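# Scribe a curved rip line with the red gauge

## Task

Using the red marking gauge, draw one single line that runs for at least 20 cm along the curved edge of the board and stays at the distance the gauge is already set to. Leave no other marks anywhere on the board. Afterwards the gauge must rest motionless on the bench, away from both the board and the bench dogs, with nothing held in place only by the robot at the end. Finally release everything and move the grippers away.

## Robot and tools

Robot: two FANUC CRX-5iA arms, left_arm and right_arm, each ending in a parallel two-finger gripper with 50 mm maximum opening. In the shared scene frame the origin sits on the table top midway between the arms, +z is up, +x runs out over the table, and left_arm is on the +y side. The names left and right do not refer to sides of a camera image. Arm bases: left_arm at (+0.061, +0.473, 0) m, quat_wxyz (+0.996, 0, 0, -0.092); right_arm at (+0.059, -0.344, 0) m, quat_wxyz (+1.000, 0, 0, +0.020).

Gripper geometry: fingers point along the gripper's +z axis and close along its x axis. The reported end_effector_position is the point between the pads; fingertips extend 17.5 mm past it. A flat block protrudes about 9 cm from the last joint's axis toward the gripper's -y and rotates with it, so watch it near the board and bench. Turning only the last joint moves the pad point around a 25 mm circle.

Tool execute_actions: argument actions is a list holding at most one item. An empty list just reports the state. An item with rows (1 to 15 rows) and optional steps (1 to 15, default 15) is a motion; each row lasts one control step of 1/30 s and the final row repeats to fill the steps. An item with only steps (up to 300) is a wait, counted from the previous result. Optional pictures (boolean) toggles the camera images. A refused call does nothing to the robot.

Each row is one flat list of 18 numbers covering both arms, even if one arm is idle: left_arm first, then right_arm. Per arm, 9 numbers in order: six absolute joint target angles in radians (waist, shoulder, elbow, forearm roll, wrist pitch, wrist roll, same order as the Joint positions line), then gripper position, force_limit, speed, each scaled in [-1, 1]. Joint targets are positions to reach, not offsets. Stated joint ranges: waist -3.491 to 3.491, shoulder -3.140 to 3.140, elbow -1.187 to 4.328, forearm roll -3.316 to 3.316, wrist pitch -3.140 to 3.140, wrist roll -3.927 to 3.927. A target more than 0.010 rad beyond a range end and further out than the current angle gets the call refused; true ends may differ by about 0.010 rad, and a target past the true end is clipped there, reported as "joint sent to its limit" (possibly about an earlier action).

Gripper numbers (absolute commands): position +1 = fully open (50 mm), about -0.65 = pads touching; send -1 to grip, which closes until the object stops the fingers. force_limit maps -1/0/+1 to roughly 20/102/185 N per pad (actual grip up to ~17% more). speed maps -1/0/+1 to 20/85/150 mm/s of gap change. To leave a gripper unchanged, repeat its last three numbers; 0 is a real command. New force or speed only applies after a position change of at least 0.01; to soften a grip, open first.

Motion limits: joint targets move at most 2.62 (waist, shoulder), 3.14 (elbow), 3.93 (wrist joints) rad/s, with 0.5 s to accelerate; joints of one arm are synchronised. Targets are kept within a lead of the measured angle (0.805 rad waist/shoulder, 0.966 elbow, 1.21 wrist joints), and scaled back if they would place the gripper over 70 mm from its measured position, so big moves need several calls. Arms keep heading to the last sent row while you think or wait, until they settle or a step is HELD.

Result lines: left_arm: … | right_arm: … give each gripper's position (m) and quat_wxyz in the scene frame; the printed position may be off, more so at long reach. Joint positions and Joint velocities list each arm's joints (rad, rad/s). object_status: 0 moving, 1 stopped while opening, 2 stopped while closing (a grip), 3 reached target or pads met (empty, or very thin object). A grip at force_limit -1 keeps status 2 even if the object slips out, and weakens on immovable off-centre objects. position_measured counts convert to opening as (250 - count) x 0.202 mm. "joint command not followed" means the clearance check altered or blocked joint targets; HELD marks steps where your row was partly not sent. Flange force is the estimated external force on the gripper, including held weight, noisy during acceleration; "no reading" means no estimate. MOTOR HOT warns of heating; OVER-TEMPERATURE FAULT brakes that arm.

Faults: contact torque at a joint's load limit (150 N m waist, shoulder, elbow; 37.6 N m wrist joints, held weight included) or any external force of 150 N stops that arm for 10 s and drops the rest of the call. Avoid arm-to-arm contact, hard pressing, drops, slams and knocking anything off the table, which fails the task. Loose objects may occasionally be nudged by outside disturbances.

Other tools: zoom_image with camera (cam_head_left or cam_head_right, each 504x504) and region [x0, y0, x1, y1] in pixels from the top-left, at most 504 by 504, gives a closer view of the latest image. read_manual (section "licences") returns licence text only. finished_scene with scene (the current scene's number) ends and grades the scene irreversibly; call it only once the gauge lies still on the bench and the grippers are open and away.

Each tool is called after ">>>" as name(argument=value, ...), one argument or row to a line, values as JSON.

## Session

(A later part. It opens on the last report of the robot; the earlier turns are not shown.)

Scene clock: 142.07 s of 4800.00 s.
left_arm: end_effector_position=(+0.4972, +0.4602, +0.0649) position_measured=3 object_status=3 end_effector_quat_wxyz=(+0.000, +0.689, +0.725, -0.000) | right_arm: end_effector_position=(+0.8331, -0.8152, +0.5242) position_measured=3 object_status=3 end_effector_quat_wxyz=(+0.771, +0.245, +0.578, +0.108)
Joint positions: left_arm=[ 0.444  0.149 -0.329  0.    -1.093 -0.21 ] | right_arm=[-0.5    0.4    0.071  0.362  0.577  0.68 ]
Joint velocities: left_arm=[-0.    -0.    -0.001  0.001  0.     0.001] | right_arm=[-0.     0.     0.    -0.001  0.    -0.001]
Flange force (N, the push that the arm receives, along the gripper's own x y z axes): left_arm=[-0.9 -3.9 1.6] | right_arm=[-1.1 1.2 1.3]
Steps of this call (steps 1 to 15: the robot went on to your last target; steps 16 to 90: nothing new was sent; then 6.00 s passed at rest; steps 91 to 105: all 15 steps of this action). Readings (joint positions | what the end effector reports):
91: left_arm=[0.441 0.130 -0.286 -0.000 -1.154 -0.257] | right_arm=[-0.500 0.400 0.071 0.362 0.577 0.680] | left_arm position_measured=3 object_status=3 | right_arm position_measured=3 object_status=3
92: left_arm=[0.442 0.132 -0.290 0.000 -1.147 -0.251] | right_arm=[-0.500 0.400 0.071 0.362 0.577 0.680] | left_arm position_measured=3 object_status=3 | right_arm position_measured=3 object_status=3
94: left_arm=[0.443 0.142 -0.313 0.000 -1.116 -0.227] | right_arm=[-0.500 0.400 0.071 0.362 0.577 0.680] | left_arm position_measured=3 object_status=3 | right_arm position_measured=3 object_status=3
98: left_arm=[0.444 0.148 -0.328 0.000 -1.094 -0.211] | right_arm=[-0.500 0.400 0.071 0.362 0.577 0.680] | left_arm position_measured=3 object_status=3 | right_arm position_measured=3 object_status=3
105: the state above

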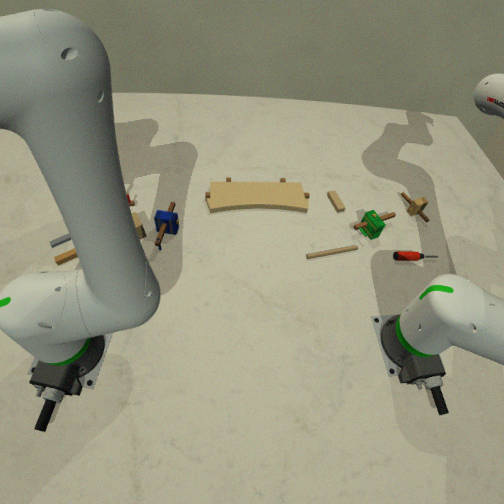

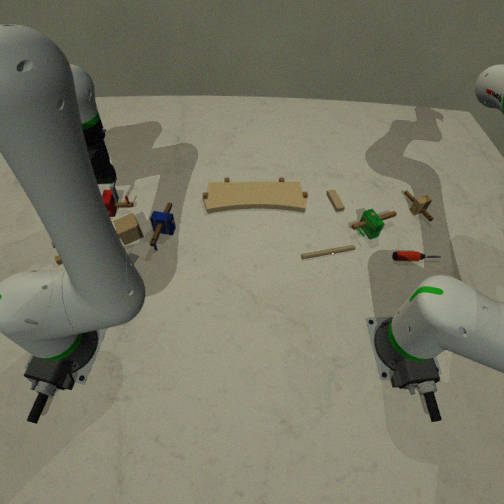

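>>> execute_actions(
  actions=[
    {"rows":[[0.4455,0.1534,-0.3438,0,-1.0736,-0.21,1,0,0,-0.5,0.4,0.071,0.362,0.577,0.68,1,0,0]]},
  ],
  pictures=false,
)

>>> execute_actions(
  actions=[
    {"rows":[[0.4455,0.1534,-0.3438,0,-1.0736,-0.21,-1,-0.4,-0.5,-0.5,0.4,0.071,0.362,0.577,0.68,1,0,0]]},
  ],
)

>>> zoom_image(
  camera="cam_head_right",
  region=[70,155,150,235],
)

Scene clock: 151.83 s of 4800.00 s.
left_arm: end_effector_position=(+0.4952, +0.4602, +0.0571) position_measured=3 object_status=3 end_effector_quat_wxyz=(-0.000, +0.689, +0.725, +0.000) | right_arm: end_effector_position=(+0.8331, -0.8152, +0.5242) position_measured=3 object_status=3 end_effector_quat_wxyz=(+0.771, +0.245, +0.578, +0.108)
Joint positions: left_arm=[ 0.445  0.153 -0.344 -0.    -1.074 -0.21 ] | right_arm=[-0.5    0.4    0.071  0.362  0.577  0.68 ]
Joint velocities: left_arm=[ 0.001 -0.    -0.001 -0.     0.     0.001] | right_arm=[ 0.    -0.     0.     0.     0.001 -0.   ]
Flange force (N, the push that the arm receives, along the gripper's own x y z axes): left_arm=[-0.5 -3.7 1.3] | right_arm=[-2.2 0.1 3.8]
Steps of this call (steps 1 to 15: the robot went on to your last target; steps 16 to 90: nothing new was sent; then 6.27 s passed at rest; steps 91 to 105: all 15 steps of this action). Readings (joint positions | what the end effector reports):
91: left_arm=[0.445 0.149 -0.329 -0.000 -1.093 -0.210] | right_arm=[-0.500 0.400 0.071 0.362 0.577 0.680] | left_arm position_measured=3 object_status=3 | right_arm position_measured=3 object_status=3
92: left_arm=[0.445 0.150 -0.333 -0.000 -1.087 -0.210] | right_arm=[-0.500 0.400 0.071 0.362 0.577 0.680] | left_arm position_measured=3 object_status=3 | right_arm position_measured=3 object_status=3
94: left_arm=[0.445 0.153 -0.341 -0.000 -1.077 -0.210] | right_arm=[-0.500 0.400 0.071 0.362 0.577 0.680] | left_arm position_measured=3 object_status=3 | right_arm position_measured=3 object_status=3
98: left_arm=[0.445 0.153 -0.344 -0.000 -1.074 -0.210] | right_arm=[-0.500 0.400 0.071 0.362 0.577 0.680] | left_arm position_measured=3 object_status=3 | right_arm position_measured=3 object_status=3
105: the state above

Scene clock: 152.33 s of 4800.00 s.
left_arm: end_effector_position=(+0.4952, +0.4602, +0.0571) position_measured=102 object_status=0 end_effector_quat_wxyz=(-0.000, +0.689, +0.725, +0.000) | right_arm: end_effector_position=(+0.8331, -0.8152, +0.5242) position_measured=3 object_status=3 end_effector_quat_wxyz=(+0.771, +0.245, +0.578, +0.108)
Joint positions: left_arm=[ 0.446  0.153 -0.344 -0.    -1.074 -0.21 ] | right_arm=[-0.5    0.4    0.071  0.362  0.577  0.68 ]
Joint velocities: left_arm=[ 0.    -0.001 -0.     0.002  0.    -0.001] | right_arm=[-0.001 -0.     0.001 -0.001  0.     0.   ]
Flange force (N, the push that the arm receives, along the gripper's own x y z axes): left_arm=[-1.5 -1.3 1.0] | right_arm=[-2.1 0.2 1.6]
Steps of this call (steps 1 to 15: all 15 steps of this action). Readings (joint positions | what the end effector reports):
1: left_arm=[0.445 0.153 -0.344 -0.000 -1.074 -0.210] | right_arm=[-0.500 0.400 0.071 0.362 0.577 0.680] | left_arm position_measured=9 object_status=0 | right_arm position_measured=3 object_status=3
2: left_arm=[0.445 0.153 -0.344 -0.000 -1.074 -0.210] | right_arm=[-0.500 0.400 0.071 0.362 0.577 0.680] | left_arm position_measured=18 object_status=0 | right_arm position_measured=3 object_status=3
4: left_arm=[0.445 0.153 -0.344 -0.000 -1.074 -0.210] | right_arm=[-0.500 0.400 0.071 0.362 0.577 0.680] | left_arm position_measured=35 object_status=0 | right_arm position_measured=3 object_status=3
8: left_arm=[0.446 0.153 -0.344 -0.000 -1.074 -0.210] | right_arm=[-0.500 0.400 0.071 0.362 0.577 0.680] | left_arm position_measured=70 object_status=0 | right_arm position_measured=3 object_status=3
15: the state above

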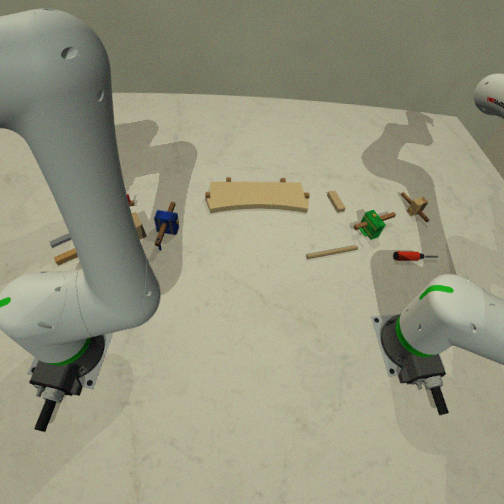

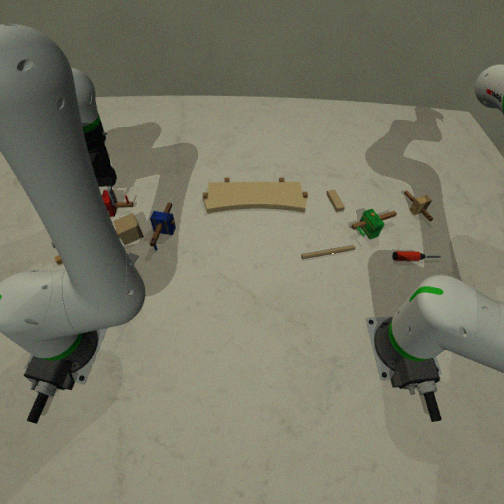

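Region (70, 155, 150, 235) of cam_head_right's 504x504 image, scaled by 6.300, with more detail than that image has.

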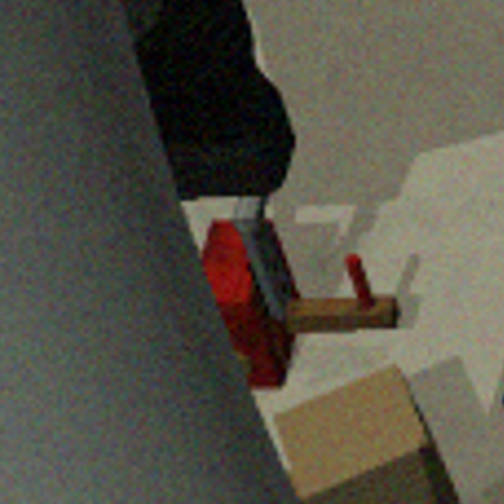

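>>> execute_actions(
  actions=[
    {"rows":[[0.4455,0.0685,-0.204,0,-1.298,-0.21,-1,-0.4,-0.5,-0.5,0.4,0.071,0.362,0.577,0.68,1,0,0]]},
  ],
  pictures=false,
)

>>> execute_actions(
  actions=[
    {"rows":[[-0.4026,0.3102,0.0576,0,-1.3182,0.9,-1,-0.4,-0.5,-0.5,0.4,0.071,0.362,0.577,0.68,1,0,0]]},
  ],
  pictures=false,
)

>>> execute_actions(
  actions=[
    {"steps":45},
  ],
)

>>> zoom_image(
  camera="cam_head_right",
  region=[200,160,300,250],
)

Scene clock: 167.07 s of 4800.00 s.
left_arm: end_effector_position=(+0.4969, +0.4605, +0.1501) position_measured=102 object_status=2 end_effector_quat_wxyz=(+0.000, +0.689, +0.725, -0.000) | right_arm: end_effector_position=(+0.8331, -0.8152, +0.5242) position_measured=3 object_status=3 end_effector_quat_wxyz=(+0.771, +0.245, +0.578, +0.108)
Joint positions: left_arm=[ 0.446  0.069 -0.204  0.    -1.298 -0.21 ] | right_arm=[-0.5    0.4    0.071  0.362  0.577  0.68 ]
Joint velocities: left_arm=[ 0.001 -0.001  0.004 -0.    -0.003  0.   ] | right_arm=[ 0.001  0.    -0.     0.001  0.    -0.   ]
Flange force (N, the push that the arm receives, along the gripper's own x y z axes): left_arm=[-1.1 -2.6 1.2] | right_arm=[-1.7 0.2 3.5]
Steps of this call (steps 1 to 15: the robot went on to your last target; steps 16 to 90: nothing new was sent; then 11.23 s passed at rest; steps 91 to 105: all 15 steps of this action). Readings (joint positions | what the end effector reports):
91: left_arm=[0.446 0.153 -0.343 0.000 -1.074 -0.210] | right_arm=[-0.500 0.400 0.071 0.362 0.577 0.680] | left_arm position_measured=102 object_status=2 | right_arm position_measured=3 object_status=3
92: left_arm=[0.446 0.151 -0.339 0.000 -1.082 -0.210] | right_arm=[-0.500 0.400 0.071 0.362 0.577 0.680] | left_arm position_measured=102 object_status=2 | right_arm position_measured=3 object_status=3
94: left_arm=[0.446 0.136 -0.314 0.000 -1.122 -0.210] | right_arm=[-0.500 0.400 0.071 0.362 0.577 0.680] | left_arm position_measured=102 object_status=2 | right_arm position_measured=3 object_status=3
98: left_arm=[0.446 0.086 -0.232 0.000 -1.252 -0.210] | right_arm=[-0.500 0.400 0.071 0.362 0.577 0.680] | left_arm position_measured=102 object_status=2 | right_arm position_measured=3 object_status=3
105: the state above

Scene clock: 167.57 s of 4800.00 s.
left_arm: end_effector_position=(+0.5079, +0.3055, +0.1487) position_measured=102 object_status=2 end_effector_quat_wxyz=(-0.000, +0.649, +0.761, -0.000) | right_arm: end_effector_position=(+0.8331, -0.8152, +0.5242) position_measured=3 object_status=3 end_effector_quat_wxyz=(+0.771, +0.245, +0.578, +0.108)
Joint positions: left_arm=[ 0.114  0.165 -0.101  0.    -1.306  0.228] | right_arm=[-0.5    0.4    0.071  0.362  0.577  0.68 ]
Joint velocities: left_arm=[-0.793  0.224  0.243 -0.    -0.018  1.03 ] | right_arm=[-0.    -0.     0.     0.    -0.001  0.   ]
Flange force (N, the push that the arm receives, along the gripper's own x y z axes): left_arm=[1.5 -2.2 3.5] | right_arm=[-1.7 0.4 2.7]
Steps of this call (steps 1 to 15: all 15 steps of this action). Readings (joint positions | what the end effector reports):
1: left_arm=[0.445 0.069 -0.204 0.000 -1.298 -0.209] | right_arm=[-0.500 0.400 0.071 0.362 0.577 0.680] | left_arm position_measured=102 object_status=2 | right_arm position_measured=3 object_status=3
2: left_arm=[0.441 0.070 -0.202 0.000 -1.298 -0.203] | right_arm=[-0.500 0.400 0.071 0.362 0.577 0.680] | left_arm position_measured=102 object_status=2 | right_arm position_measured=3 object_status=3
4: left_arm=[0.414 0.079 -0.194 0.000 -1.299 -0.166] | right_arm=[-0.500 0.400 0.071 0.362 0.577 0.680] | left_arm position_measured=102 object_status=2 | right_arm position_measured=3 object_status=3
8: left_arm=[0.305 0.111 -0.159 0.000 -1.302 -0.021] | right_arm=[-0.500 0.400 0.071 0.362 0.577 0.680] | left_arm position_measured=102 object_status=2 | right_arm position_measured=3 object_status=3
15: the state above

Scene clock: 169.07 s of 4800.00 s.
left_arm: end_effector_position=(+0.4162, +0.0574, +0.1400) position_measured=102 object_status=2 end_effector_quat_wxyz=(-0.000, +0.588, +0.809, +0.000) | right_arm: end_effector_position=(+0.8331, -0.8152, +0.5242) position_measured=3 object_status=3 end_effector_quat_wxyz=(+0.771, +0.245, +0.578, +0.108)
Joint positions: left_arm=[-0.403  0.31   0.058 -0.    -1.318  0.9  ] | right_arm=[-0.5    0.4    0.071  0.362  0.577  0.68 ]
Joint velocities: left_arm=[ 0.001 -0.001  0.001  0.    -0.     0.001] | right_arm=[-0.    -0.    -0.     0.    -0.    -0.001]
Flange force (N, the push that the arm receives, along the gripper's own x y z axes): left_arm=[1.1 -2.2 1.4] | right_arm=[-1.2 0.1 0.0]
Steps of this call (steps 1 to 45: the robot went on to your last target). Readings (joint positions | what the end effector reports):
1: left_arm=[0.087 0.172 -0.092 0.000 -1.307 0.263] | right_arm=[-0.500 0.400 0.071 0.362 0.577 0.680] | left_arm position_measured=102 object_status=2 | right_arm position_measured=3 object_status=3
2: left_arm=[0.060 0.180 -0.084 0.000 -1.307 0.298] | right_arm=[-0.500 0.400 0.071 0.362 0.577 0.680] | left_arm position_measured=102 object_status=2 | right_arm position_measured=3 object_status=3
4: left_arm=[0.007 0.195 -0.068 0.000 -1.309 0.367] | right_arm=[-0.500 0.400 0.071 0.362 0.577 0.680] | left_arm position_measured=102 object_status=2 | right_arm position_measured=3 object_status=3
8: left_arm=[-0.098 0.224 -0.036 0.000 -1.311 0.503] | right_arm=[-0.500 0.400 0.071 0.362 0.577 0.680] | left_arm position_measured=102 object_status=2 | right_arm position_measured=3 object_status=3
45: the state above
All arms were judged still, so your last target was given up. Only a new action makes them travel on or press farther. Fingers that are still opening or closing keep moving.

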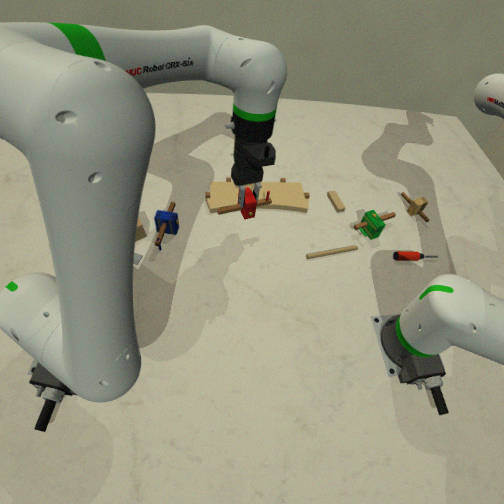

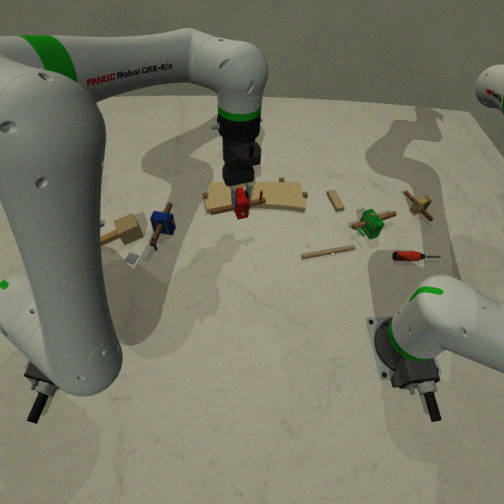

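Region (200, 160, 300, 250) of cam_head_right's 504x504 image, scaled by 5.040, with more detail than that image has; it fills the top 454 rows of this view, and the rest is white.

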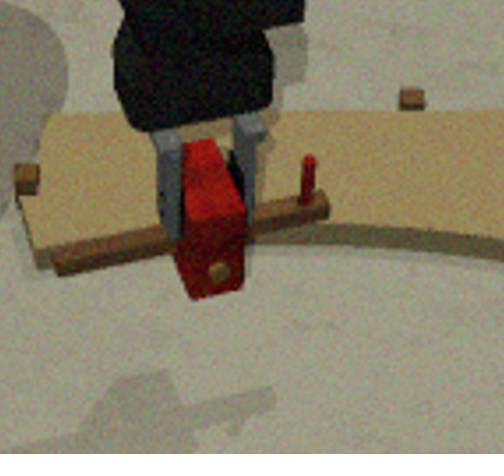

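>>> execute_actions(
  actions=[
    {"rows":[[-0.2331,0.2,-0.14,0,-1.23,2.153,-1,-0.4,-0.5,-0.5,0.4,0.071,0.362,0.577,0.68,1,0,0]]},
  ],
  pictures=false,
)

>>> execute_actions(
  actions=[
    {"steps":15},
  ],
  pictures=false,
)

>>> execute_actions(
  actions=[
    {"rows":[[-0.2331,0.237,-0.2091,0,-1.1247,2.153,-1,-0.4,-0.5,-0.5,0.4,0.071,0.362,0.577,0.68,1,0,0]]},
  ],
)

>>> zoom_image(
  camera="cam_head_right",
  region=[180,160,280,250],
)

Scene clock: 197.33 s of 4800.00 s.
left_arm: end_effector_position=(+0.4444, +0.1039, +0.1238) position_measured=102 object_status=2 end_effector_quat_wxyz=(+0.000, +0.150, +0.989, -0.000) | right_arm: end_effector_position=(+0.8331, -0.8152, +0.5242) position_measured=3 object_status=3 end_effector_quat_wxyz=(+0.771, +0.245, +0.578, +0.108)
Joint positions: left_arm=[-0.288  0.236 -0.076  0.    -1.258  1.741] | right_arm=[-0.5    0.4    0.071  0.362  0.577  0.68 ]
Joint velocities: left_arm=[ 0.331 -0.217 -0.386  0.001  0.171  2.481] | right_arm=[-0.    -0.     0.     0.     0.002 -0.001]
Flange force (N, the push that the arm receives, along the gripper's own x y z axes): left_arm=[5.2 7.6 4.2] | right_arm=[-2.3 -0.2 2.4]
Steps of this call (steps 1 to 90: nothing new was sent; then 24.77 s passed at rest; steps 91 to 105: all 15 steps of this action). Readings (joint positions | what the end effector reports):
91: left_arm=[-0.403 0.310 0.058 0.000 -1.318 0.901] | right_arm=[-0.500 0.400 0.071 0.362 0.577 0.680] | left_arm position_measured=102 object_status=2 | right_arm position_measured=3 object_status=3
92: left_arm=[-0.402 0.310 0.057 0.000 -1.318 0.908] | right_arm=[-0.500 0.400 0.071 0.362 0.577 0.680] | left_arm position_measured=102 object_status=2 | right_arm position_measured=3 object_status=3
94: left_arm=[-0.396 0.306 0.050 0.000 -1.315 0.948] | right_arm=[-0.500 0.400 0.071 0.362 0.577 0.680] | left_arm position_measured=102 object_status=2 | right_arm position_measured=3 object_status=3
98: left_arm=[-0.370 0.289 0.020 0.000 -1.301 1.132] | right_arm=[-0.500 0.400 0.071 0.362 0.577 0.680] | left_arm position_measured=102 object_status=2 | right_arm position_measured=3 object_status=3
105: the state above

Scene clock: 197.83 s of 4800.00 s.
left_arm: end_effector_position=(+0.4577, +0.1322, +0.1155) position_measured=102 object_status=2 end_effector_quat_wxyz=(+0.000, -0.082, +0.997, -0.000) | right_arm: end_effector_position=(+0.8331, -0.8152, +0.5242) position_measured=3 object_status=3 end_effector_quat_wxyz=(+0.771, +0.245, +0.578, +0.108)
Joint positions: left_arm=[-0.233  0.2   -0.14   0.    -1.23   2.153] | right_arm=[-0.5    0.4    0.071  0.362  0.577  0.68 ]
Joint velocities: left_arm=[-0.    -0.001  0.     0.     0.     0.003] | right_arm=[ 0.     0.     0.    -0.     0.     0.001]
Flange force (N, the push that the arm receives, along the gripper's own x y z axes): left_arm=[3.8 2.3 3.2] | right_arm=[-1.8 0.9 2.3]
Steps of this call (steps 1 to 15: the robot went on to your last target). Readings (joint positions | what the end effector reports):
1: left_arm=[-0.277 0.229 -0.089 0.000 -1.253 1.821] | right_arm=[-0.500 0.400 0.071 0.362 0.577 0.680] | left_arm position_measured=102 object_status=2 | right_arm position_measured=3 object_status=3
2: left_arm=[-0.268 0.223 -0.100 0.000 -1.248 1.892] | right_arm=[-0.500 0.400 0.071 0.362 0.577 0.680] | left_arm position_measured=102 object_status=2 | right_arm position_measured=3 object_status=3
4: left_arm=[-0.252 0.212 -0.118 0.000 -1.240 2.009] | right_arm=[-0.500 0.400 0.071 0.362 0.577 0.680] | left_arm position_measured=102 object_status=2 | right_arm position_measured=3 object_status=3
8: left_arm=[-0.235 0.201 -0.138 0.000 -1.231 2.139] | right_arm=[-0.500 0.400 0.071 0.362 0.577 0.680] | left_arm position_measured=102 object_status=2 | right_arm position_measured=3 object_status=3
15: the state above

Scene clock: 198.33 s of 4800.00 s.
left_arm: end_effector_position=(+0.4551, +0.1335, +0.0700) position_measured=102 object_status=2 end_effector_quat_wxyz=(+0.000, -0.082, +0.997, +0.000) | right_arm: end_effector_position=(+0.8331, -0.8152, +0.5242) position_measured=3 object_status=3 end_effector_quat_wxyz=(+0.771, +0.245, +0.578, +0.108)
Joint positions: left_arm=[-0.233  0.237 -0.209 -0.    -1.125  2.153] | right_arm=[-0.5    0.4    0.071  0.362  0.577  0.68 ]
Joint velocities: left_arm=[ 0.    -0.001 -0.001 -0.001  0.    -0.   ] | right_arm=[0.    0.    0.    0.001 0.    0.   ]
Flange force (N, the push that the arm receives, along the gripper's own x y z axes): left_arm=[2.8 2.0 3.7] | right_arm=[-0.8 1.2 3.1]
Steps of this call (steps 1 to 15: all 15 steps of this action). Readings (joint positions | what the end effector reports):
1: left_arm=[-0.233 0.200 -0.141 0.000 -1.229 2.153] | right_arm=[-0.500 0.400 0.071 0.362 0.577 0.680] | left_arm position_measured=102 object_status=2 | right_arm position_measured=3 object_status=3
2: left_arm=[-0.233 0.202 -0.145 0.000 -1.222 2.153] | right_arm=[-0.500 0.400 0.071 0.362 0.577 0.680] | left_arm position_measured=102 object_status=2 | right_arm position_measured=3 object_status=3
4: left_arm=[-0.233 0.217 -0.171 0.000 -1.183 2.153] | right_arm=[-0.500 0.400 0.071 0.362 0.577 0.680] | left_arm position_measured=102 object_status=2 | right_arm position_measured=3 object_status=3
8: left_arm=[-0.233 0.237 -0.208 -0.000 -1.127 2.153] | right_arm=[-0.500 0.400 0.071 0.362 0.577 0.680] | left_arm position_measured=102 object_status=2 | right_arm position_measured=3 object_status=3
15: the state above

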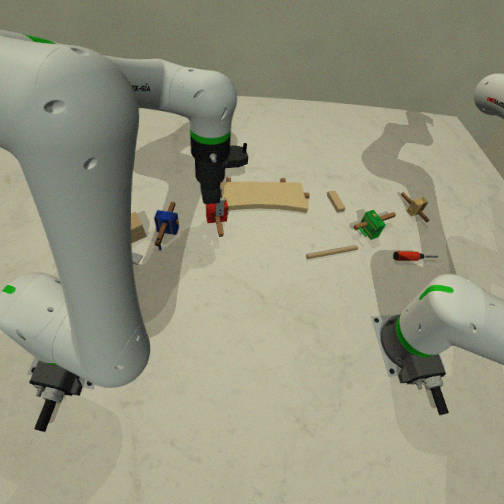

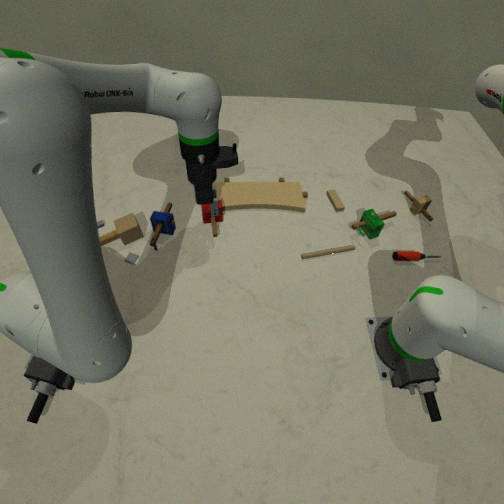

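Region (180, 160, 280, 250) of cam_head_right's 504x504 image, scaled by 5.040, with more detail than that image has; it fills the top 454 rows of this view, and the rest is white.

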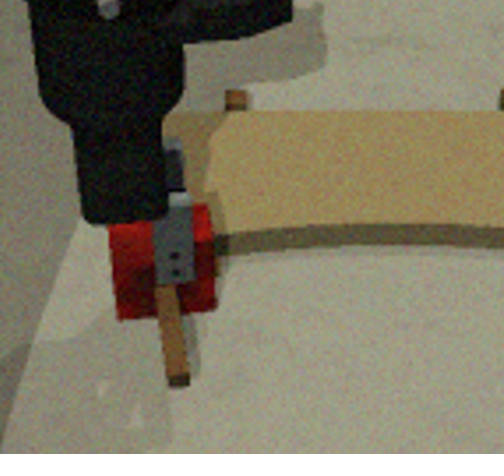

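>>> execute_actions(
  actions=[
    {"rows":[[-0.2352,0.2877,-0.1445,0,-1.1386,2.14,-1,-0.4,-0.5,-0.5,0.4,0.071,0.362,0.577,0.68,1,0,0]]},
  ],
  pictures=false,
)

>>> execute_actions(
  actions=[
    {"rows":[[-0.2328,0.2931,-0.1376,0,-1.1401,2.1376,-1,-0.4,-0.5,-0.5,0.4,0.071,0.362,0.577,0.68,1,0,0]]},
  ],
)

>>> zoom_image(
  camera="cam_head_right",
  region=[180,160,280,250],
)

Scene clock: 216.20 s of 4800.00 s.
left_arm: end_effector_position=(+0.4747, +0.1234, +0.0700) position_measured=102 object_status=2 end_effector_quat_wxyz=(-0.000, -0.075, +0.997, -0.000) | right_arm: end_effector_position=(+0.8331, -0.8152, +0.5242) position_measured=3 object_status=3 end_effector_quat_wxyz=(+0.771, +0.245, +0.578, +0.108)
Joint positions: left_arm=[-0.235  0.288 -0.145  0.    -1.139  2.14 ] | right_arm=[-0.5    0.4    0.071  0.362  0.577  0.68 ]
Joint velocities: left_arm=[ 0.     0.     0.002 -0.    -0.    -0.   ] | right_arm=[-0.    -0.     0.    -0.    -0.001  0.001]
Flange force (N, the push that the arm receives, along the gripper's own x y z axes): left_arm=[3.7 1.9 2.8] | right_arm=[-2.0 1.1 2.1]
Steps of this call (steps 1 to 15: the robot went on to your last target; steps 16 to 90: nothing new was sent; then 14.37 s passed at rest; steps 91 to 105: all 15 steps of this action). Readings (joint positions | what the end effector reports):
91: left_arm=[-0.233 0.238 -0.209 0.000 -1.125 2.153] | right_arm=[-0.500 0.400 0.071 0.362 0.577 0.680] | left_arm position_measured=102 object_status=2 | right_arm position_measured=3 object_status=3
92: left_arm=[-0.233 0.242 -0.203 0.000 -1.126 2.152] | right_arm=[-0.500 0.400 0.071 0.362 0.577 0.680] | left_arm position_measured=102 object_status=2 | right_arm position_measured=3 object_status=3
94: left_arm=[-0.234 0.265 -0.174 0.000 -1.132 2.146] | right_arm=[-0.500 0.400 0.071 0.362 0.577 0.680] | left_arm position_measured=102 object_status=2 | right_arm position_measured=3 object_status=3
98: left_arm=[-0.235 0.287 -0.146 0.000 -1.138 2.140] | right_arm=[-0.500 0.400 0.071 0.362 0.577 0.680] | left_arm position_measured=102 object_status=2 | right_arm position_measured=3 object_status=3
105: the state above

Scene clock: 216.70 s of 4800.00 s.
left_arm: end_effector_position=(+0.4776, +0.1234, +0.0700) position_measured=102 object_status=2 end_effector_quat_wxyz=(-0.000, -0.075, +0.997, +0.000) | right_arm: end_effector_position=(+0.8331, -0.8152, +0.5242) position_measured=3 object_status=3 end_effector_quat_wxyz=(+0.771, +0.245, +0.578, +0.108)
Joint positions: left_arm=[-0.233  0.293 -0.138  0.    -1.14   2.138] | right_arm=[-0.5    0.4    0.071  0.362  0.577  0.68 ]
Joint velocities: left_arm=[ 0.002  0.     0.    -0.    -0.    -0.002] | right_arm=[-0.    -0.     0.     0.001 -0.     0.002]
Flange force (N, the push that the arm receives, along the gripper's own x y z axes): left_arm=[24.5 -0.1 -5.3] | right_arm=[-1.6 1.6 1.2]
Steps of this call (steps 1 to 15: all 15 steps of this action). Readings (joint positions | what the end effector reports):
1: left_arm=[-0.235 0.288 -0.144 0.000 -1.139 2.140] | right_arm=[-0.500 0.400 0.071 0.362 0.577 0.680] | left_arm position_measured=102 object_status=2 | right_arm position_measured=3 object_status=3
2: left_arm=[-0.235 0.290 -0.142 0.000 -1.139 2.139] | right_arm=[-0.500 0.400 0.071 0.362 0.577 0.680] | left_arm position_measured=102 object_status=2 | right_arm position_measured=3 object_status=3
4: left_arm=[-0.234 0.292 -0.139 0.000 -1.140 2.138] | right_arm=[-0.500 0.400 0.071 0.362 0.577 0.680] | left_arm position_measured=102 object_status=2 | right_arm position_measured=3 object_status=3
8: left_arm=[-0.233 0.293 -0.138 0.000 -1.140 2.138] | right_arm=[-0.500 0.400 0.071 0.362 0.577 0.680] | left_arm position_measured=102 object_status=2 | right_arm position_measured=3 object_status=3
15: the state above

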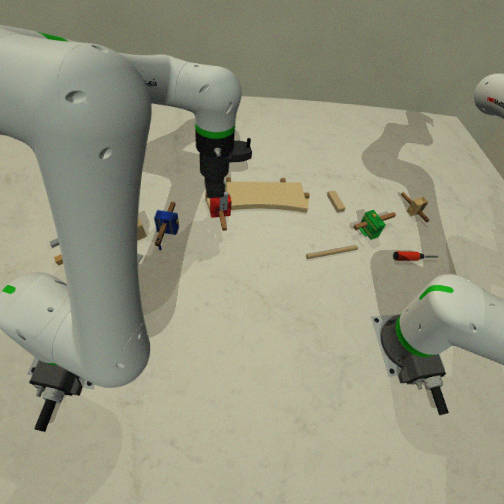

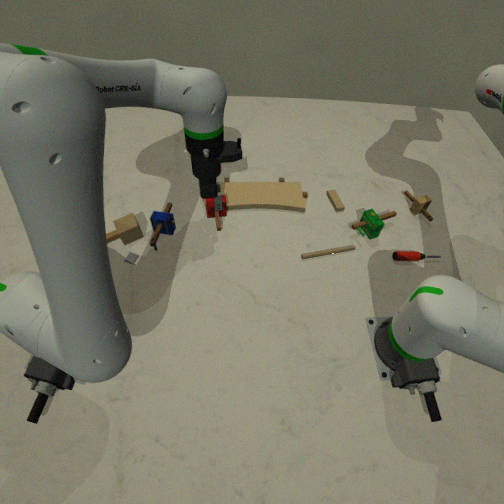

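Region (180, 160, 280, 250) of cam_head_right's 504x504 image, scaled by 5.040, with more detail than that image has; it fills the top 454 rows of this view, and the rest is white.

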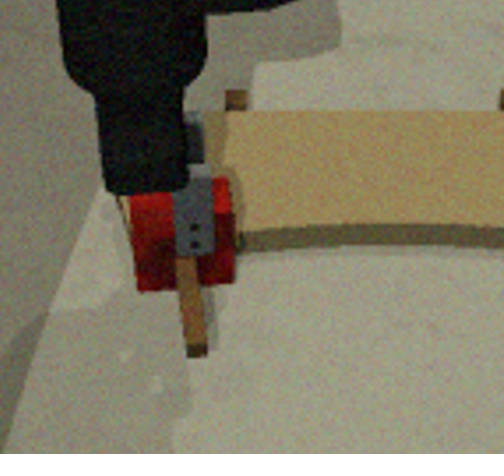

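>>> execute_actions(
  actions=[
    {"rows":[[-0.2384,0.2805,-0.1537,0,-1.1366,2.143,-1,-0.4,-0.5,-0.5,0.4,0.071,0.362,0.577,0.68,1,0,0]],"steps":8},
  ],
  pictures=false,
)

>>> execute_actions(
  actions=[
    {"rows":[[-0.3933,0.4631,0.0972,0,-1.2049,2.1481,-1,-0.4,-0.5,-0.5,0.4,0.071,0.362,0.577,0.68,1,0,0]]},
  ],
  pictures=false,
)

>>> execute_actions(
  actions=[
    {"rows":[[-0.3914,0.4664,0.102,0,-1.2064,2.1462,-1,-0.4,-0.5,-0.5,0.4,0.071,0.362,0.577,0.68,1,0,0]]},
  ],
)

>>> zoom_image(
  camera="cam_head_right",
  region=[200,160,320,250],
)

Scene clock: 236.13 s of 4800.00 s.
left_arm: end_effector_position=(+0.4709, +0.1235, +0.0700) position_measured=102 object_status=2 end_effector_quat_wxyz=(+0.000, -0.075, +0.997, +0.000) | right_arm: end_effector_position=(+0.8331, -0.8152, +0.5242) position_measured=3 object_status=3 end_effector_quat_wxyz=(+0.771, +0.245, +0.578, +0.108)
Joint positions: left_arm=[-0.238  0.281 -0.153 -0.    -1.137  2.143] | right_arm=[-0.5    0.4    0.071  0.362  0.577  0.68 ]
Joint velocities: left_arm=[-0.003 -0.004 -0.005  0.008  0.001  0.002] | right_arm=[ 0.     0.     0.     0.    -0.     0.001]
Flange force (N, the push that the arm receives, along the gripper's own x y z axes): left_arm=[3.1 0.0 2.5] | right_arm=[-1.6 0.9 2.4]
Steps of this call (steps 1 to 15: the robot went on to your last target; steps 16 to 90: nothing new was sent; then 16.17 s passed at rest; steps 91 to 98: all 8 steps of this action). Readings (joint positions | what the end effector reports):
91: left_arm=[-0.233 0.293 -0.138 -0.000 -1.140 2.138] | right_arm=[-0.500 0.400 0.071 0.362 0.577 0.680] | left_arm position_measured=102 object_status=2 | right_arm position_measured=3 object_status=3
92: left_arm=[-0.234 0.290 -0.142 -0.000 -1.138 2.139] | right_arm=[-0.500 0.400 0.071 0.362 0.577 0.680] | left_arm position_measured=102 object_status=2 | right_arm position_measured=3 object_status=3
94: left_arm=[-0.237 0.283 -0.151 -0.001 -1.137 2.142] | right_arm=[-0.500 0.400 0.071 0.362 0.577 0.680] | left_arm position_measured=102 object_status=2 | right_arm position_measured=3 object_status=3
98: the state above

Scene clock: 236.63 s of 4800.00 s.
left_arm: end_effector_position=(+0.4799, +0.0203, +0.0699) position_measured=102 object_status=2 end_effector_quat_wxyz=(-0.000, -0.000, +1.000, -0.000) | right_arm: end_effector_position=(+0.8331, -0.8152, +0.5242) position_measured=3 object_status=3 end_effector_quat_wxyz=(+0.771, +0.245, +0.578, +0.108)
Joint positions: left_arm=[-0.393  0.463  0.097  0.    -1.205  2.148] | right_arm=[-0.5    0.4    0.071  0.362  0.577  0.68 ]
Joint velocities: left_arm=[-0.003  0.004  0.006 -0.    -0.002  0.003] | right_arm=[ 0.     0.     0.001 -0.    -0.002  0.001]
Flange force (N, the push that the arm receives, along the gripper's own x y z axes): left_arm=[3.8 4.5 2.3] | right_arm=[-1.1 0.5 2.7]
Steps of this call (steps 1 to 15: all 15 steps of this action). Readings (joint positions | what the end effector reports):
1: left_arm=[-0.239 0.281 -0.153 -0.000 -1.137 2.143] | right_arm=[-0.500 0.400 0.071 0.362 0.577 0.680] | left_arm position_measured=102 object_status=2 | right_arm position_measured=3 object_status=3
2: left_arm=[-0.242 0.285 -0.148 -0.000 -1.139 2.143] | right_arm=[-0.500 0.400 0.071 0.362 0.577 0.680] | left_arm position_measured=102 object_status=2 | right_arm position_measured=3 object_status=3
4: left_arm=[-0.262 0.308 -0.116 -0.000 -1.149 2.144] | right_arm=[-0.500 0.400 0.071 0.362 0.577 0.680] | left_arm position_measured=102 object_status=2 | right_arm position_measured=3 object_status=3
8: left_arm=[-0.339 0.399 0.009 0.000 -1.182 2.146] | right_arm=[-0.500 0.400 0.071 0.362 0.577 0.680] | left_arm position_measured=102 object_status=2 | right_arm position_measured=3 object_status=3
15: the state above

Scene clock: 237.13 s of 4800.00 s.
left_arm: end_effector_position=(+0.4819, +0.0201, +0.0700) position_measured=102 object_status=2 end_effector_quat_wxyz=(-0.000, +0.000, +1.000, -0.000) | right_arm: end_effector_position=(+0.8331, -0.8152, +0.5242) position_measured=3 object_status=3 end_effector_quat_wxyz=(+0.771, +0.245, +0.578, +0.108)
Joint positions: left_arm=[-0.391  0.466  0.102  0.    -1.206  2.146] | right_arm=[-0.5    0.4    0.071  0.362  0.577  0.68 ]
Joint velocities: left_arm=[ 0.     0.     0.001 -0.001 -0.     0.   ] | right_arm=[ 0.    -0.     0.     0.001 -0.001  0.   ]
Flange force (N, the push that the arm receives, along the gripper's own x y z axes): left_arm=[2.4 1.5 1.9] | right_arm=[-1.4 0.7 2.5]
Steps of this call (steps 1 to 15: all 15 steps of this action). Readings (joint positions | what the end effector reports):
1: left_arm=[-0.393 0.463 0.097 0.000 -1.205 2.148] | right_arm=[-0.500 0.400 0.071 0.362 0.577 0.680] | left_arm position_measured=102 object_status=2 | right_arm position_measured=3 object_status=3
2: left_arm=[-0.393 0.464 0.099 0.000 -1.206 2.148] | right_arm=[-0.500 0.400 0.071 0.362 0.577 0.680] | left_arm position_measured=102 object_status=2 | right_arm position_measured=3 object_status=3
4: left_arm=[-0.392 0.466 0.101 0.000 -1.206 2.147] | right_arm=[-0.500 0.400 0.071 0.362 0.577 0.680] | left_arm position_measured=102 object_status=2 | right_arm position_measured=3 object_status=3
8: left_arm=[-0.392 0.466 0.102 0.000 -1.206 2.146] | right_arm=[-0.500 0.400 0.071 0.362 0.577 0.680] | left_arm position_measured=102 object_status=2 | right_arm position_measured=3 object_status=3
15: the state above

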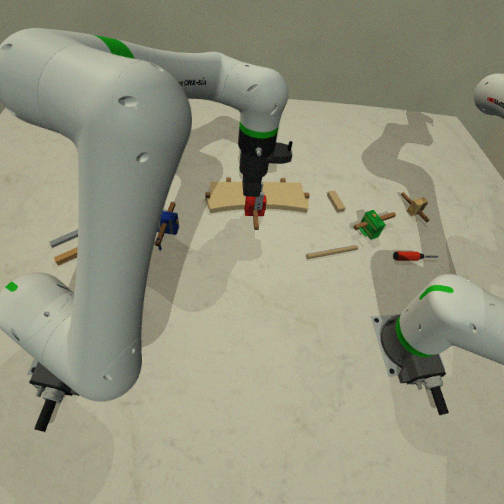

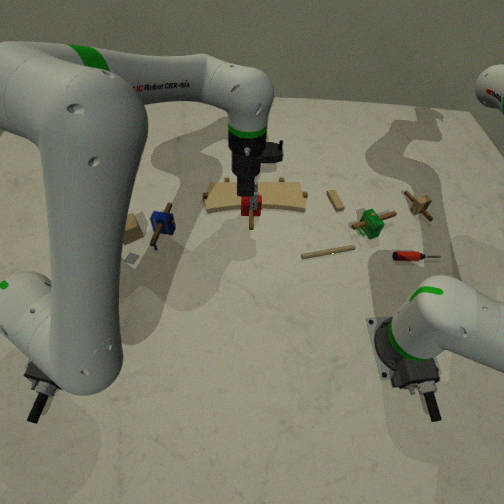

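Region (200, 160, 320, 250) of cam_head_right's 504x504 image, scaled by 4.200, with more detail than that image has; it fills the top 378 rows of this view, and the rest is white.

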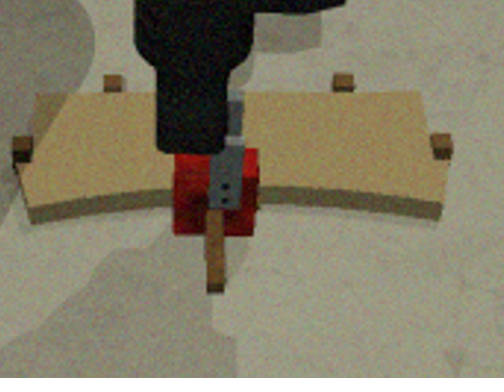

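>>> execute_actions(
  actions=[
    {"rows":[[-0.3896,0.4697,0.1068,0,-1.2079,2.1444,-1,-0.4,-0.5,-0.5,0.4,0.071,0.362,0.577,0.68,1,0,0]]},
  ],
  pictures=false,
)

>>> execute_actions(
  actions=[
    {"rows":[[-0.3877,0.4729,0.1115,0,-1.2094,2.1425,-1,-0.4,-0.5,-0.5,0.4,0.071,0.362,0.577,0.68,1,0,0]]},
  ],
  pictures=false,
)

Scene clock: 245.37 s of 4800.00 s.
left_arm: end_effector_position=(+0.4839, +0.0201, +0.0700) position_measured=102 object_status=2 end_effector_quat_wxyz=(+0.000, +0.000, +1.000, +0.000) | right_arm: end_effector_position=(+0.8331, -0.8152, +0.5242) position_measured=3 object_status=3 end_effector_quat_wxyz=(+0.771, +0.245, +0.578, +0.108)
Joint positions: left_arm=[-0.39   0.47   0.107 -0.    -1.208  2.144] | right_arm=[-0.5    0.4    0.071  0.362  0.577  0.68 ]
Joint velocities: left_arm=[-0.    -0.     0.001 -0.001 -0.     0.   ] | right_arm=[ 0.001  0.    -0.     0.    -0.001  0.001]
Flange force (N, the push that the arm receives, along the gripper's own x y z axes): left_arm=[0.6 -0.6 1.4] | right_arm=[-2.0 0.0 3.0]
Steps of this call (steps 1 to 15: the robot went on to your last target; steps 16 to 90: nothing new was sent; then 4.73 s passed at rest; steps 91 to 105: all 15 steps of this action). Readings (joint positions | what the end effector reports):
91: left_arm=[-0.391 0.467 0.102 -0.000 -1.207 2.146] | right_arm=[-0.500 0.400 0.071 0.362 0.577 0.680] | left_arm position_measured=102 object_status=2 | right_arm position_measured=3 object_status=3
92: left_arm=[-0.391 0.468 0.104 -0.000 -1.207 2.145] | right_arm=[-0.500 0.400 0.071 0.362 0.577 0.680] | left_arm position_measured=102 object_status=2 | right_arm position_measured=3 object_status=3
94: left_arm=[-0.390 0.469 0.106 -0.000 -1.208 2.145] | right_arm=[-0.500 0.400 0.071 0.362 0.577 0.680] | left_arm position_measured=102 object_status=2 | right_arm position_measured=3 object_status=3
98: left_arm=[-0.390 0.470 0.107 -0.000 -1.208 2.144] | right_arm=[-0.500 0.400 0.071 0.362 0.577 0.680] | left_arm position_measured=102 object_status=2 | right_arm position_measured=3 object_status=3
105: the state above

Scene clock: 245.87 s of 4800.00 s.
left_arm: end_effector_position=(+0.4859, +0.0201, +0.0700) position_measured=102 object_status=2 end_effector_quat_wxyz=(+0.000, +0.000, +1.000, +0.000) | right_arm: end_effector_position=(+0.8331, -0.8152, +0.5242) position_measured=3 object_status=3 end_effector_quat_wxyz=(+0.771, +0.245, +0.578, +0.108)
Joint positions: left_arm=[-0.388  0.473  0.111 -0.    -1.209  2.143] | right_arm=[-0.5    0.4    0.071  0.362  0.577  0.68 ]
Joint velocities: left_arm=[-0.001 -0.001  0.     0.     0.    -0.   ] | right_arm=[-0.     0.     0.     0.     0.001  0.   ]
Flange force (N, the push that the arm receives, along the gripper's own x y z axes): left_arm=[4.1 2.7 1.7] | right_arm=[-1.5 1.3 1.1]
Steps of this call (steps 1 to 15: all 15 steps of this action). Readings (joint positions | what the end effector reports):
1: left_arm=[-0.389 0.470 0.107 -0.000 -1.208 2.144] | right_arm=[-0.500 0.400 0.071 0.362 0.577 0.680] | left_arm position_measured=102 object_status=2 | right_arm position_measured=3 object_status=3
2: left_arm=[-0.389 0.471 0.109 -0.000 -1.209 2.144] | right_arm=[-0.500 0.400 0.071 0.362 0.577 0.680] | left_arm position_measured=102 object_status=2 | right_arm position_measured=3 object_status=3
4: left_arm=[-0.388 0.472 0.111 -0.000 -1.209 2.143] | right_arm=[-0.500 0.400 0.071 0.362 0.577 0.680] | left_arm position_measured=102 object_status=2 | right_arm position_measured=3 object_status=3
8: left_arm=[-0.388 0.473 0.111 -0.000 -1.209 2.143] | right_arm=[-0.500 0.400 0.071 0.362 0.577 0.680] | left_arm position_measured=102 object_status=2 | right_arm position_measured=3 object_status=3
15: the state above

>>> execute_actions(
  actions=[
    {"rows":[[-0.3863,0.4754,0.1151,0,-1.2105,2.1411,-1,-0.4,-0.5,-0.5,0.4,0.071,0.362,0.577,0.68,1,0,0]]},
  ],
  pictures=false,
)

>>> execute_actions(
  actions=[
    {"rows":[[-0.3849,0.4779,0.1187,0,-1.2116,2.1397,-1,-0.4,-0.5,-0.5,0.4,0.071,0.362,0.577,0.68,1,0,0]]},
  ],
  pictures=false,
)

Scene clock: 252.23 s of 4800.00 s.
left_arm: end_effector_position=(+0.4874, +0.0201, +0.0699) position_measured=102 object_status=2 end_effector_quat_wxyz=(+0.000, +0.000, +1.000, +0.000) | right_arm: end_effector_position=(+0.8331, -0.8152, +0.5242) position_measured=3 object_status=3 end_effector_quat_wxyz=(+0.771, +0.245, +0.578, +0.108)
Joint positions: left_arm=[-0.386  0.475  0.115 -0.    -1.21   2.141] | right_arm=[-0.5    0.4    0.071  0.362  0.577  0.68 ]
Joint velocities: left_arm=[-0.001 -0.002 -0.     0.    -0.     0.   ] | right_arm=[ 0.     0.     0.     0.     0.002 -0.   ]
Flange force (N, the push that the arm receives, along the gripper's own x y z axes): left_arm=[3.8 1.8 2.0] | right_arm=[-1.8 -0.2 2.0]
Steps of this call (steps 1 to 15: the robot went on to your last target; steps 16 to 90: nothing new was sent; then 2.87 s passed at rest; steps 91 to 105: all 15 steps of this action). Readings (joint positions | what the end effector reports):
91: left_arm=[-0.388 0.473 0.112 -0.000 -1.210 2.142] | right_arm=[-0.500 0.400 0.071 0.362 0.577 0.680] | left_arm position_measured=102 object_status=2 | right_arm position_measured=3 object_status=3
92: left_arm=[-0.387 0.474 0.113 -0.000 -1.210 2.142] | right_arm=[-0.500 0.400 0.071 0.362 0.577 0.680] | left_arm position_measured=102 object_status=2 | right_arm position_measured=3 object_status=3
94: left_arm=[-0.387 0.475 0.115 -0.000 -1.210 2.141] | right_arm=[-0.500 0.400 0.071 0.362 0.577 0.680] | left_arm position_measured=102 object_status=2 | right_arm position_measured=3 object_status=3
98: left_arm=[-0.386 0.475 0.115 -0.000 -1.210 2.141] | right_arm=[-0.500 0.400 0.071 0.362 0.577 0.680] | left_arm position_measured=102 object_status=2 | right_arm position_measured=3 object_status=3
105: the state above

Scene clock: 252.73 s of 4800.00 s.
left_arm: end_effector_position=(+0.4889, +0.0202, +0.0699) position_measured=102 object_status=2 end_effector_quat_wxyz=(+0.000, +0.000, +1.000, +0.000) | right_arm: end_effector_position=(+0.8331, -0.8152, +0.5242) position_measured=3 object_status=3 end_effector_quat_wxyz=(+0.771, +0.245, +0.578, +0.108)
Joint positions: left_arm=[-0.385  0.478  0.119 -0.    -1.212  2.14 ] | right_arm=[-0.5    0.4    0.071  0.362  0.577  0.68 ]
Joint velocities: left_arm=[-0.     0.002 -0.     0.    -0.     0.   ] | right_arm=[-0.    -0.    -0.     0.001 -0.    -0.002]
Flange force (N, the push that the arm receives, along the gripper's own x y z axes): left_arm=[3.4 2.0 2.0] | right_arm=[-2.2 -0.5 3.1]
Steps of this call (steps 1 to 15: all 15 steps of this action). Readings (joint positions | what the end effector reports):
1: left_arm=[-0.386 0.476 0.115 -0.000 -1.211 2.141] | right_arm=[-0.500 0.400 0.071 0.362 0.577 0.680] | left_arm position_measured=102 object_status=2 | right_arm position_measured=3 object_status=3
2: left_arm=[-0.386 0.476 0.117 -0.000 -1.211 2.140] | right_arm=[-0.500 0.400 0.071 0.362 0.577 0.680] | left_arm position_measured=102 object_status=2 | right_arm position_measured=3 object_status=3
4: left_arm=[-0.385 0.478 0.118 -0.000 -1.211 2.140] | right_arm=[-0.500 0.400 0.071 0.362 0.577 0.680] | left_arm position_measured=102 object_status=2 | right_arm position_measured=3 object_status=3
8: left_arm=[-0.385 0.478 0.119 -0.000 -1.212 2.140] | right_arm=[-0.500 0.400 0.071 0.362 0.577 0.680] | left_arm position_measured=102 object_status=2 | right_arm position_measured=3 object_status=3
15: the state above

>>> execute_actions(
  actions=[
    {"rows":[[-0.3835,0.4804,0.1223,0,-1.2127,2.1383,-1,-0.4,-0.5,-0.5,0.4,0.071,0.362,0.577,0.68,1,0,0]]},
  ],
  pictures=false,
)

>>> execute_actions(
  actions=[
    {"rows":[[-0.3821,0.4829,0.1259,0,-1.2138,2.1369,-1,-0.4,-0.5,-0.5,0.4,0.071,0.362,0.577,0.68,1,0,0]]},
  ],
)

>>> zoom_image(
  camera="cam_head_right",
  region=[200,160,320,250],
)

Scene clock: 264.93 s of 4800.00 s.
left_arm: end_effector_position=(+0.4904, +0.0202, +0.0699) position_measured=102 object_status=2 end_effector_quat_wxyz=(-0.000, +0.000, +1.000, -0.000) | right_arm: end_effector_position=(+0.8331, -0.8152, +0.5242) position_measured=3 object_status=3 end_effector_quat_wxyz=(+0.771, +0.245, +0.578, +0.108)
Joint positions: left_arm=[-0.384  0.48   0.122  0.    -1.213  2.138] | right_arm=[-0.5    0.4    0.071  0.362  0.577  0.68 ]
Joint velocities: left_arm=[ 0.001  0.001 -0.001 -0.001 -0.    -0.003] | right_arm=[-0.     0.    -0.    -0.    -0.001 -0.001]
Flange force (N, the push that the arm receives, along the gripper's own x y z axes): left_arm=[4.1 3.4 3.1] | right_arm=[-1.7 1.2 0.7]
Steps of this call (steps 1 to 15: the robot went on to your last target; steps 16 to 90: nothing new was sent; then 8.70 s passed at rest; steps 91 to 105: all 15 steps of this action). Readings (joint positions | what the end effector reports):
91: left_arm=[-0.385 0.478 0.119 0.000 -1.212 2.140] | right_arm=[-0.500 0.400 0.071 0.362 0.577 0.680] | left_arm position_measured=102 object_status=2 | right_arm position_measured=3 object_status=3
92: left_arm=[-0.384 0.479 0.120 0.000 -1.212 2.139] | right_arm=[-0.500 0.400 0.071 0.362 0.577 0.680] | left_arm position_measured=102 object_status=2 | right_arm position_measured=3 object_status=3
94: left_arm=[-0.384 0.480 0.122 0.000 -1.213 2.139] | right_arm=[-0.500 0.400 0.071 0.362 0.577 0.680] | left_arm position_measured=102 object_status=2 | right_arm position_measured=3 object_status=3
98: left_arm=[-0.384 0.480 0.122 0.000 -1.213 2.138] | right_arm=[-0.500 0.400 0.071 0.362 0.577 0.680] | left_arm position_measured=102 object_status=2 | right_arm position_measured=3 object_status=3
105: the state above

Scene clock: 265.43 s of 4800.00 s.
left_arm: end_effector_position=(+0.4919, +0.0202, +0.0698) position_measured=102 object_status=2 end_effector_quat_wxyz=(-0.000, +0.000, +1.000, -0.000) | right_arm: end_effector_position=(+0.8331, -0.8152, +0.5242) position_measured=3 object_status=3 end_effector_quat_wxyz=(+0.771, +0.245, +0.578, +0.108)
Joint positions: left_arm=[-0.382  0.483  0.126  0.    -1.214  2.137] | right_arm=[-0.5    0.4    0.071  0.362  0.577  0.68 ]
Joint velocities: left_arm=[ 0.    -0.     0.    -0.001  0.     0.001] | right_arm=[-0.    -0.    -0.001 -0.     0.    -0.001]
Flange force (N, the push that the arm receives, along the gripper's own x y z axes): left_arm=[6.7 3.2 1.8] | right_arm=[-1.7 0.8 2.6]
Steps of this call (steps 1 to 15: all 15 steps of this action). Readings (joint positions | what the end effector reports):
1: left_arm=[-0.383 0.481 0.123 0.000 -1.213 2.138] | right_arm=[-0.500 0.400 0.071 0.362 0.577 0.680] | left_arm position_measured=102 object_status=2 | right_arm position_measured=3 object_status=3
2: left_arm=[-0.383 0.481 0.124 0.000 -1.213 2.138] | right_arm=[-0.500 0.400 0.071 0.362 0.577 0.680] | left_arm position_measured=102 object_status=2 | right_arm position_measured=3 object_status=3
4: left_arm=[-0.382 0.483 0.125 0.000 -1.214 2.137] | right_arm=[-0.500 0.400 0.071 0.362 0.577 0.680] | left_arm position_measured=102 object_status=2 | right_arm position_measured=3 object_status=3
8: left_arm=[-0.382 0.483 0.126 0.000 -1.214 2.137] | right_arm=[-0.500 0.400 0.071 0.362 0.577 0.680] | left_arm position_measured=102 object_status=2 | right_arm position_measured=3 object_status=3
15: the state above

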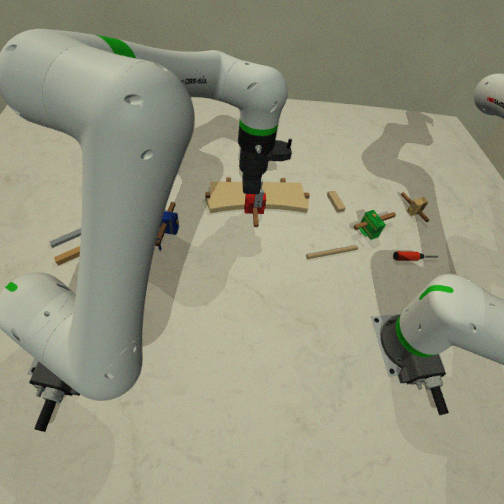

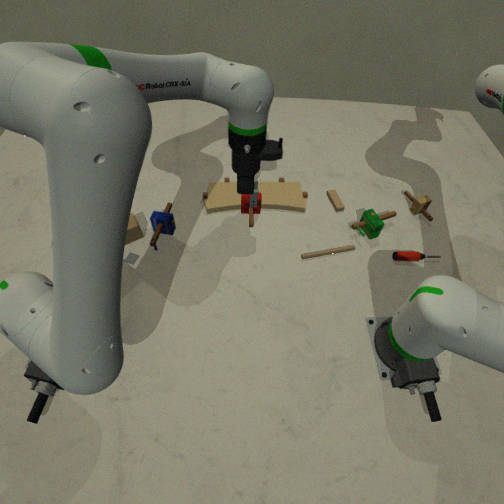

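Region (200, 160, 320, 250) of cam_head_right's 504x504 image, scaled by 4.200, with more detail than that image has; it fills the top 378 rows of this view, and the rest is white.

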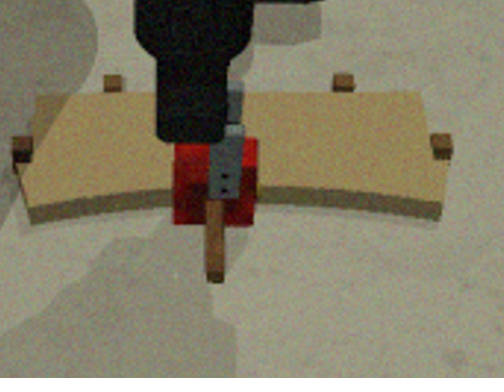

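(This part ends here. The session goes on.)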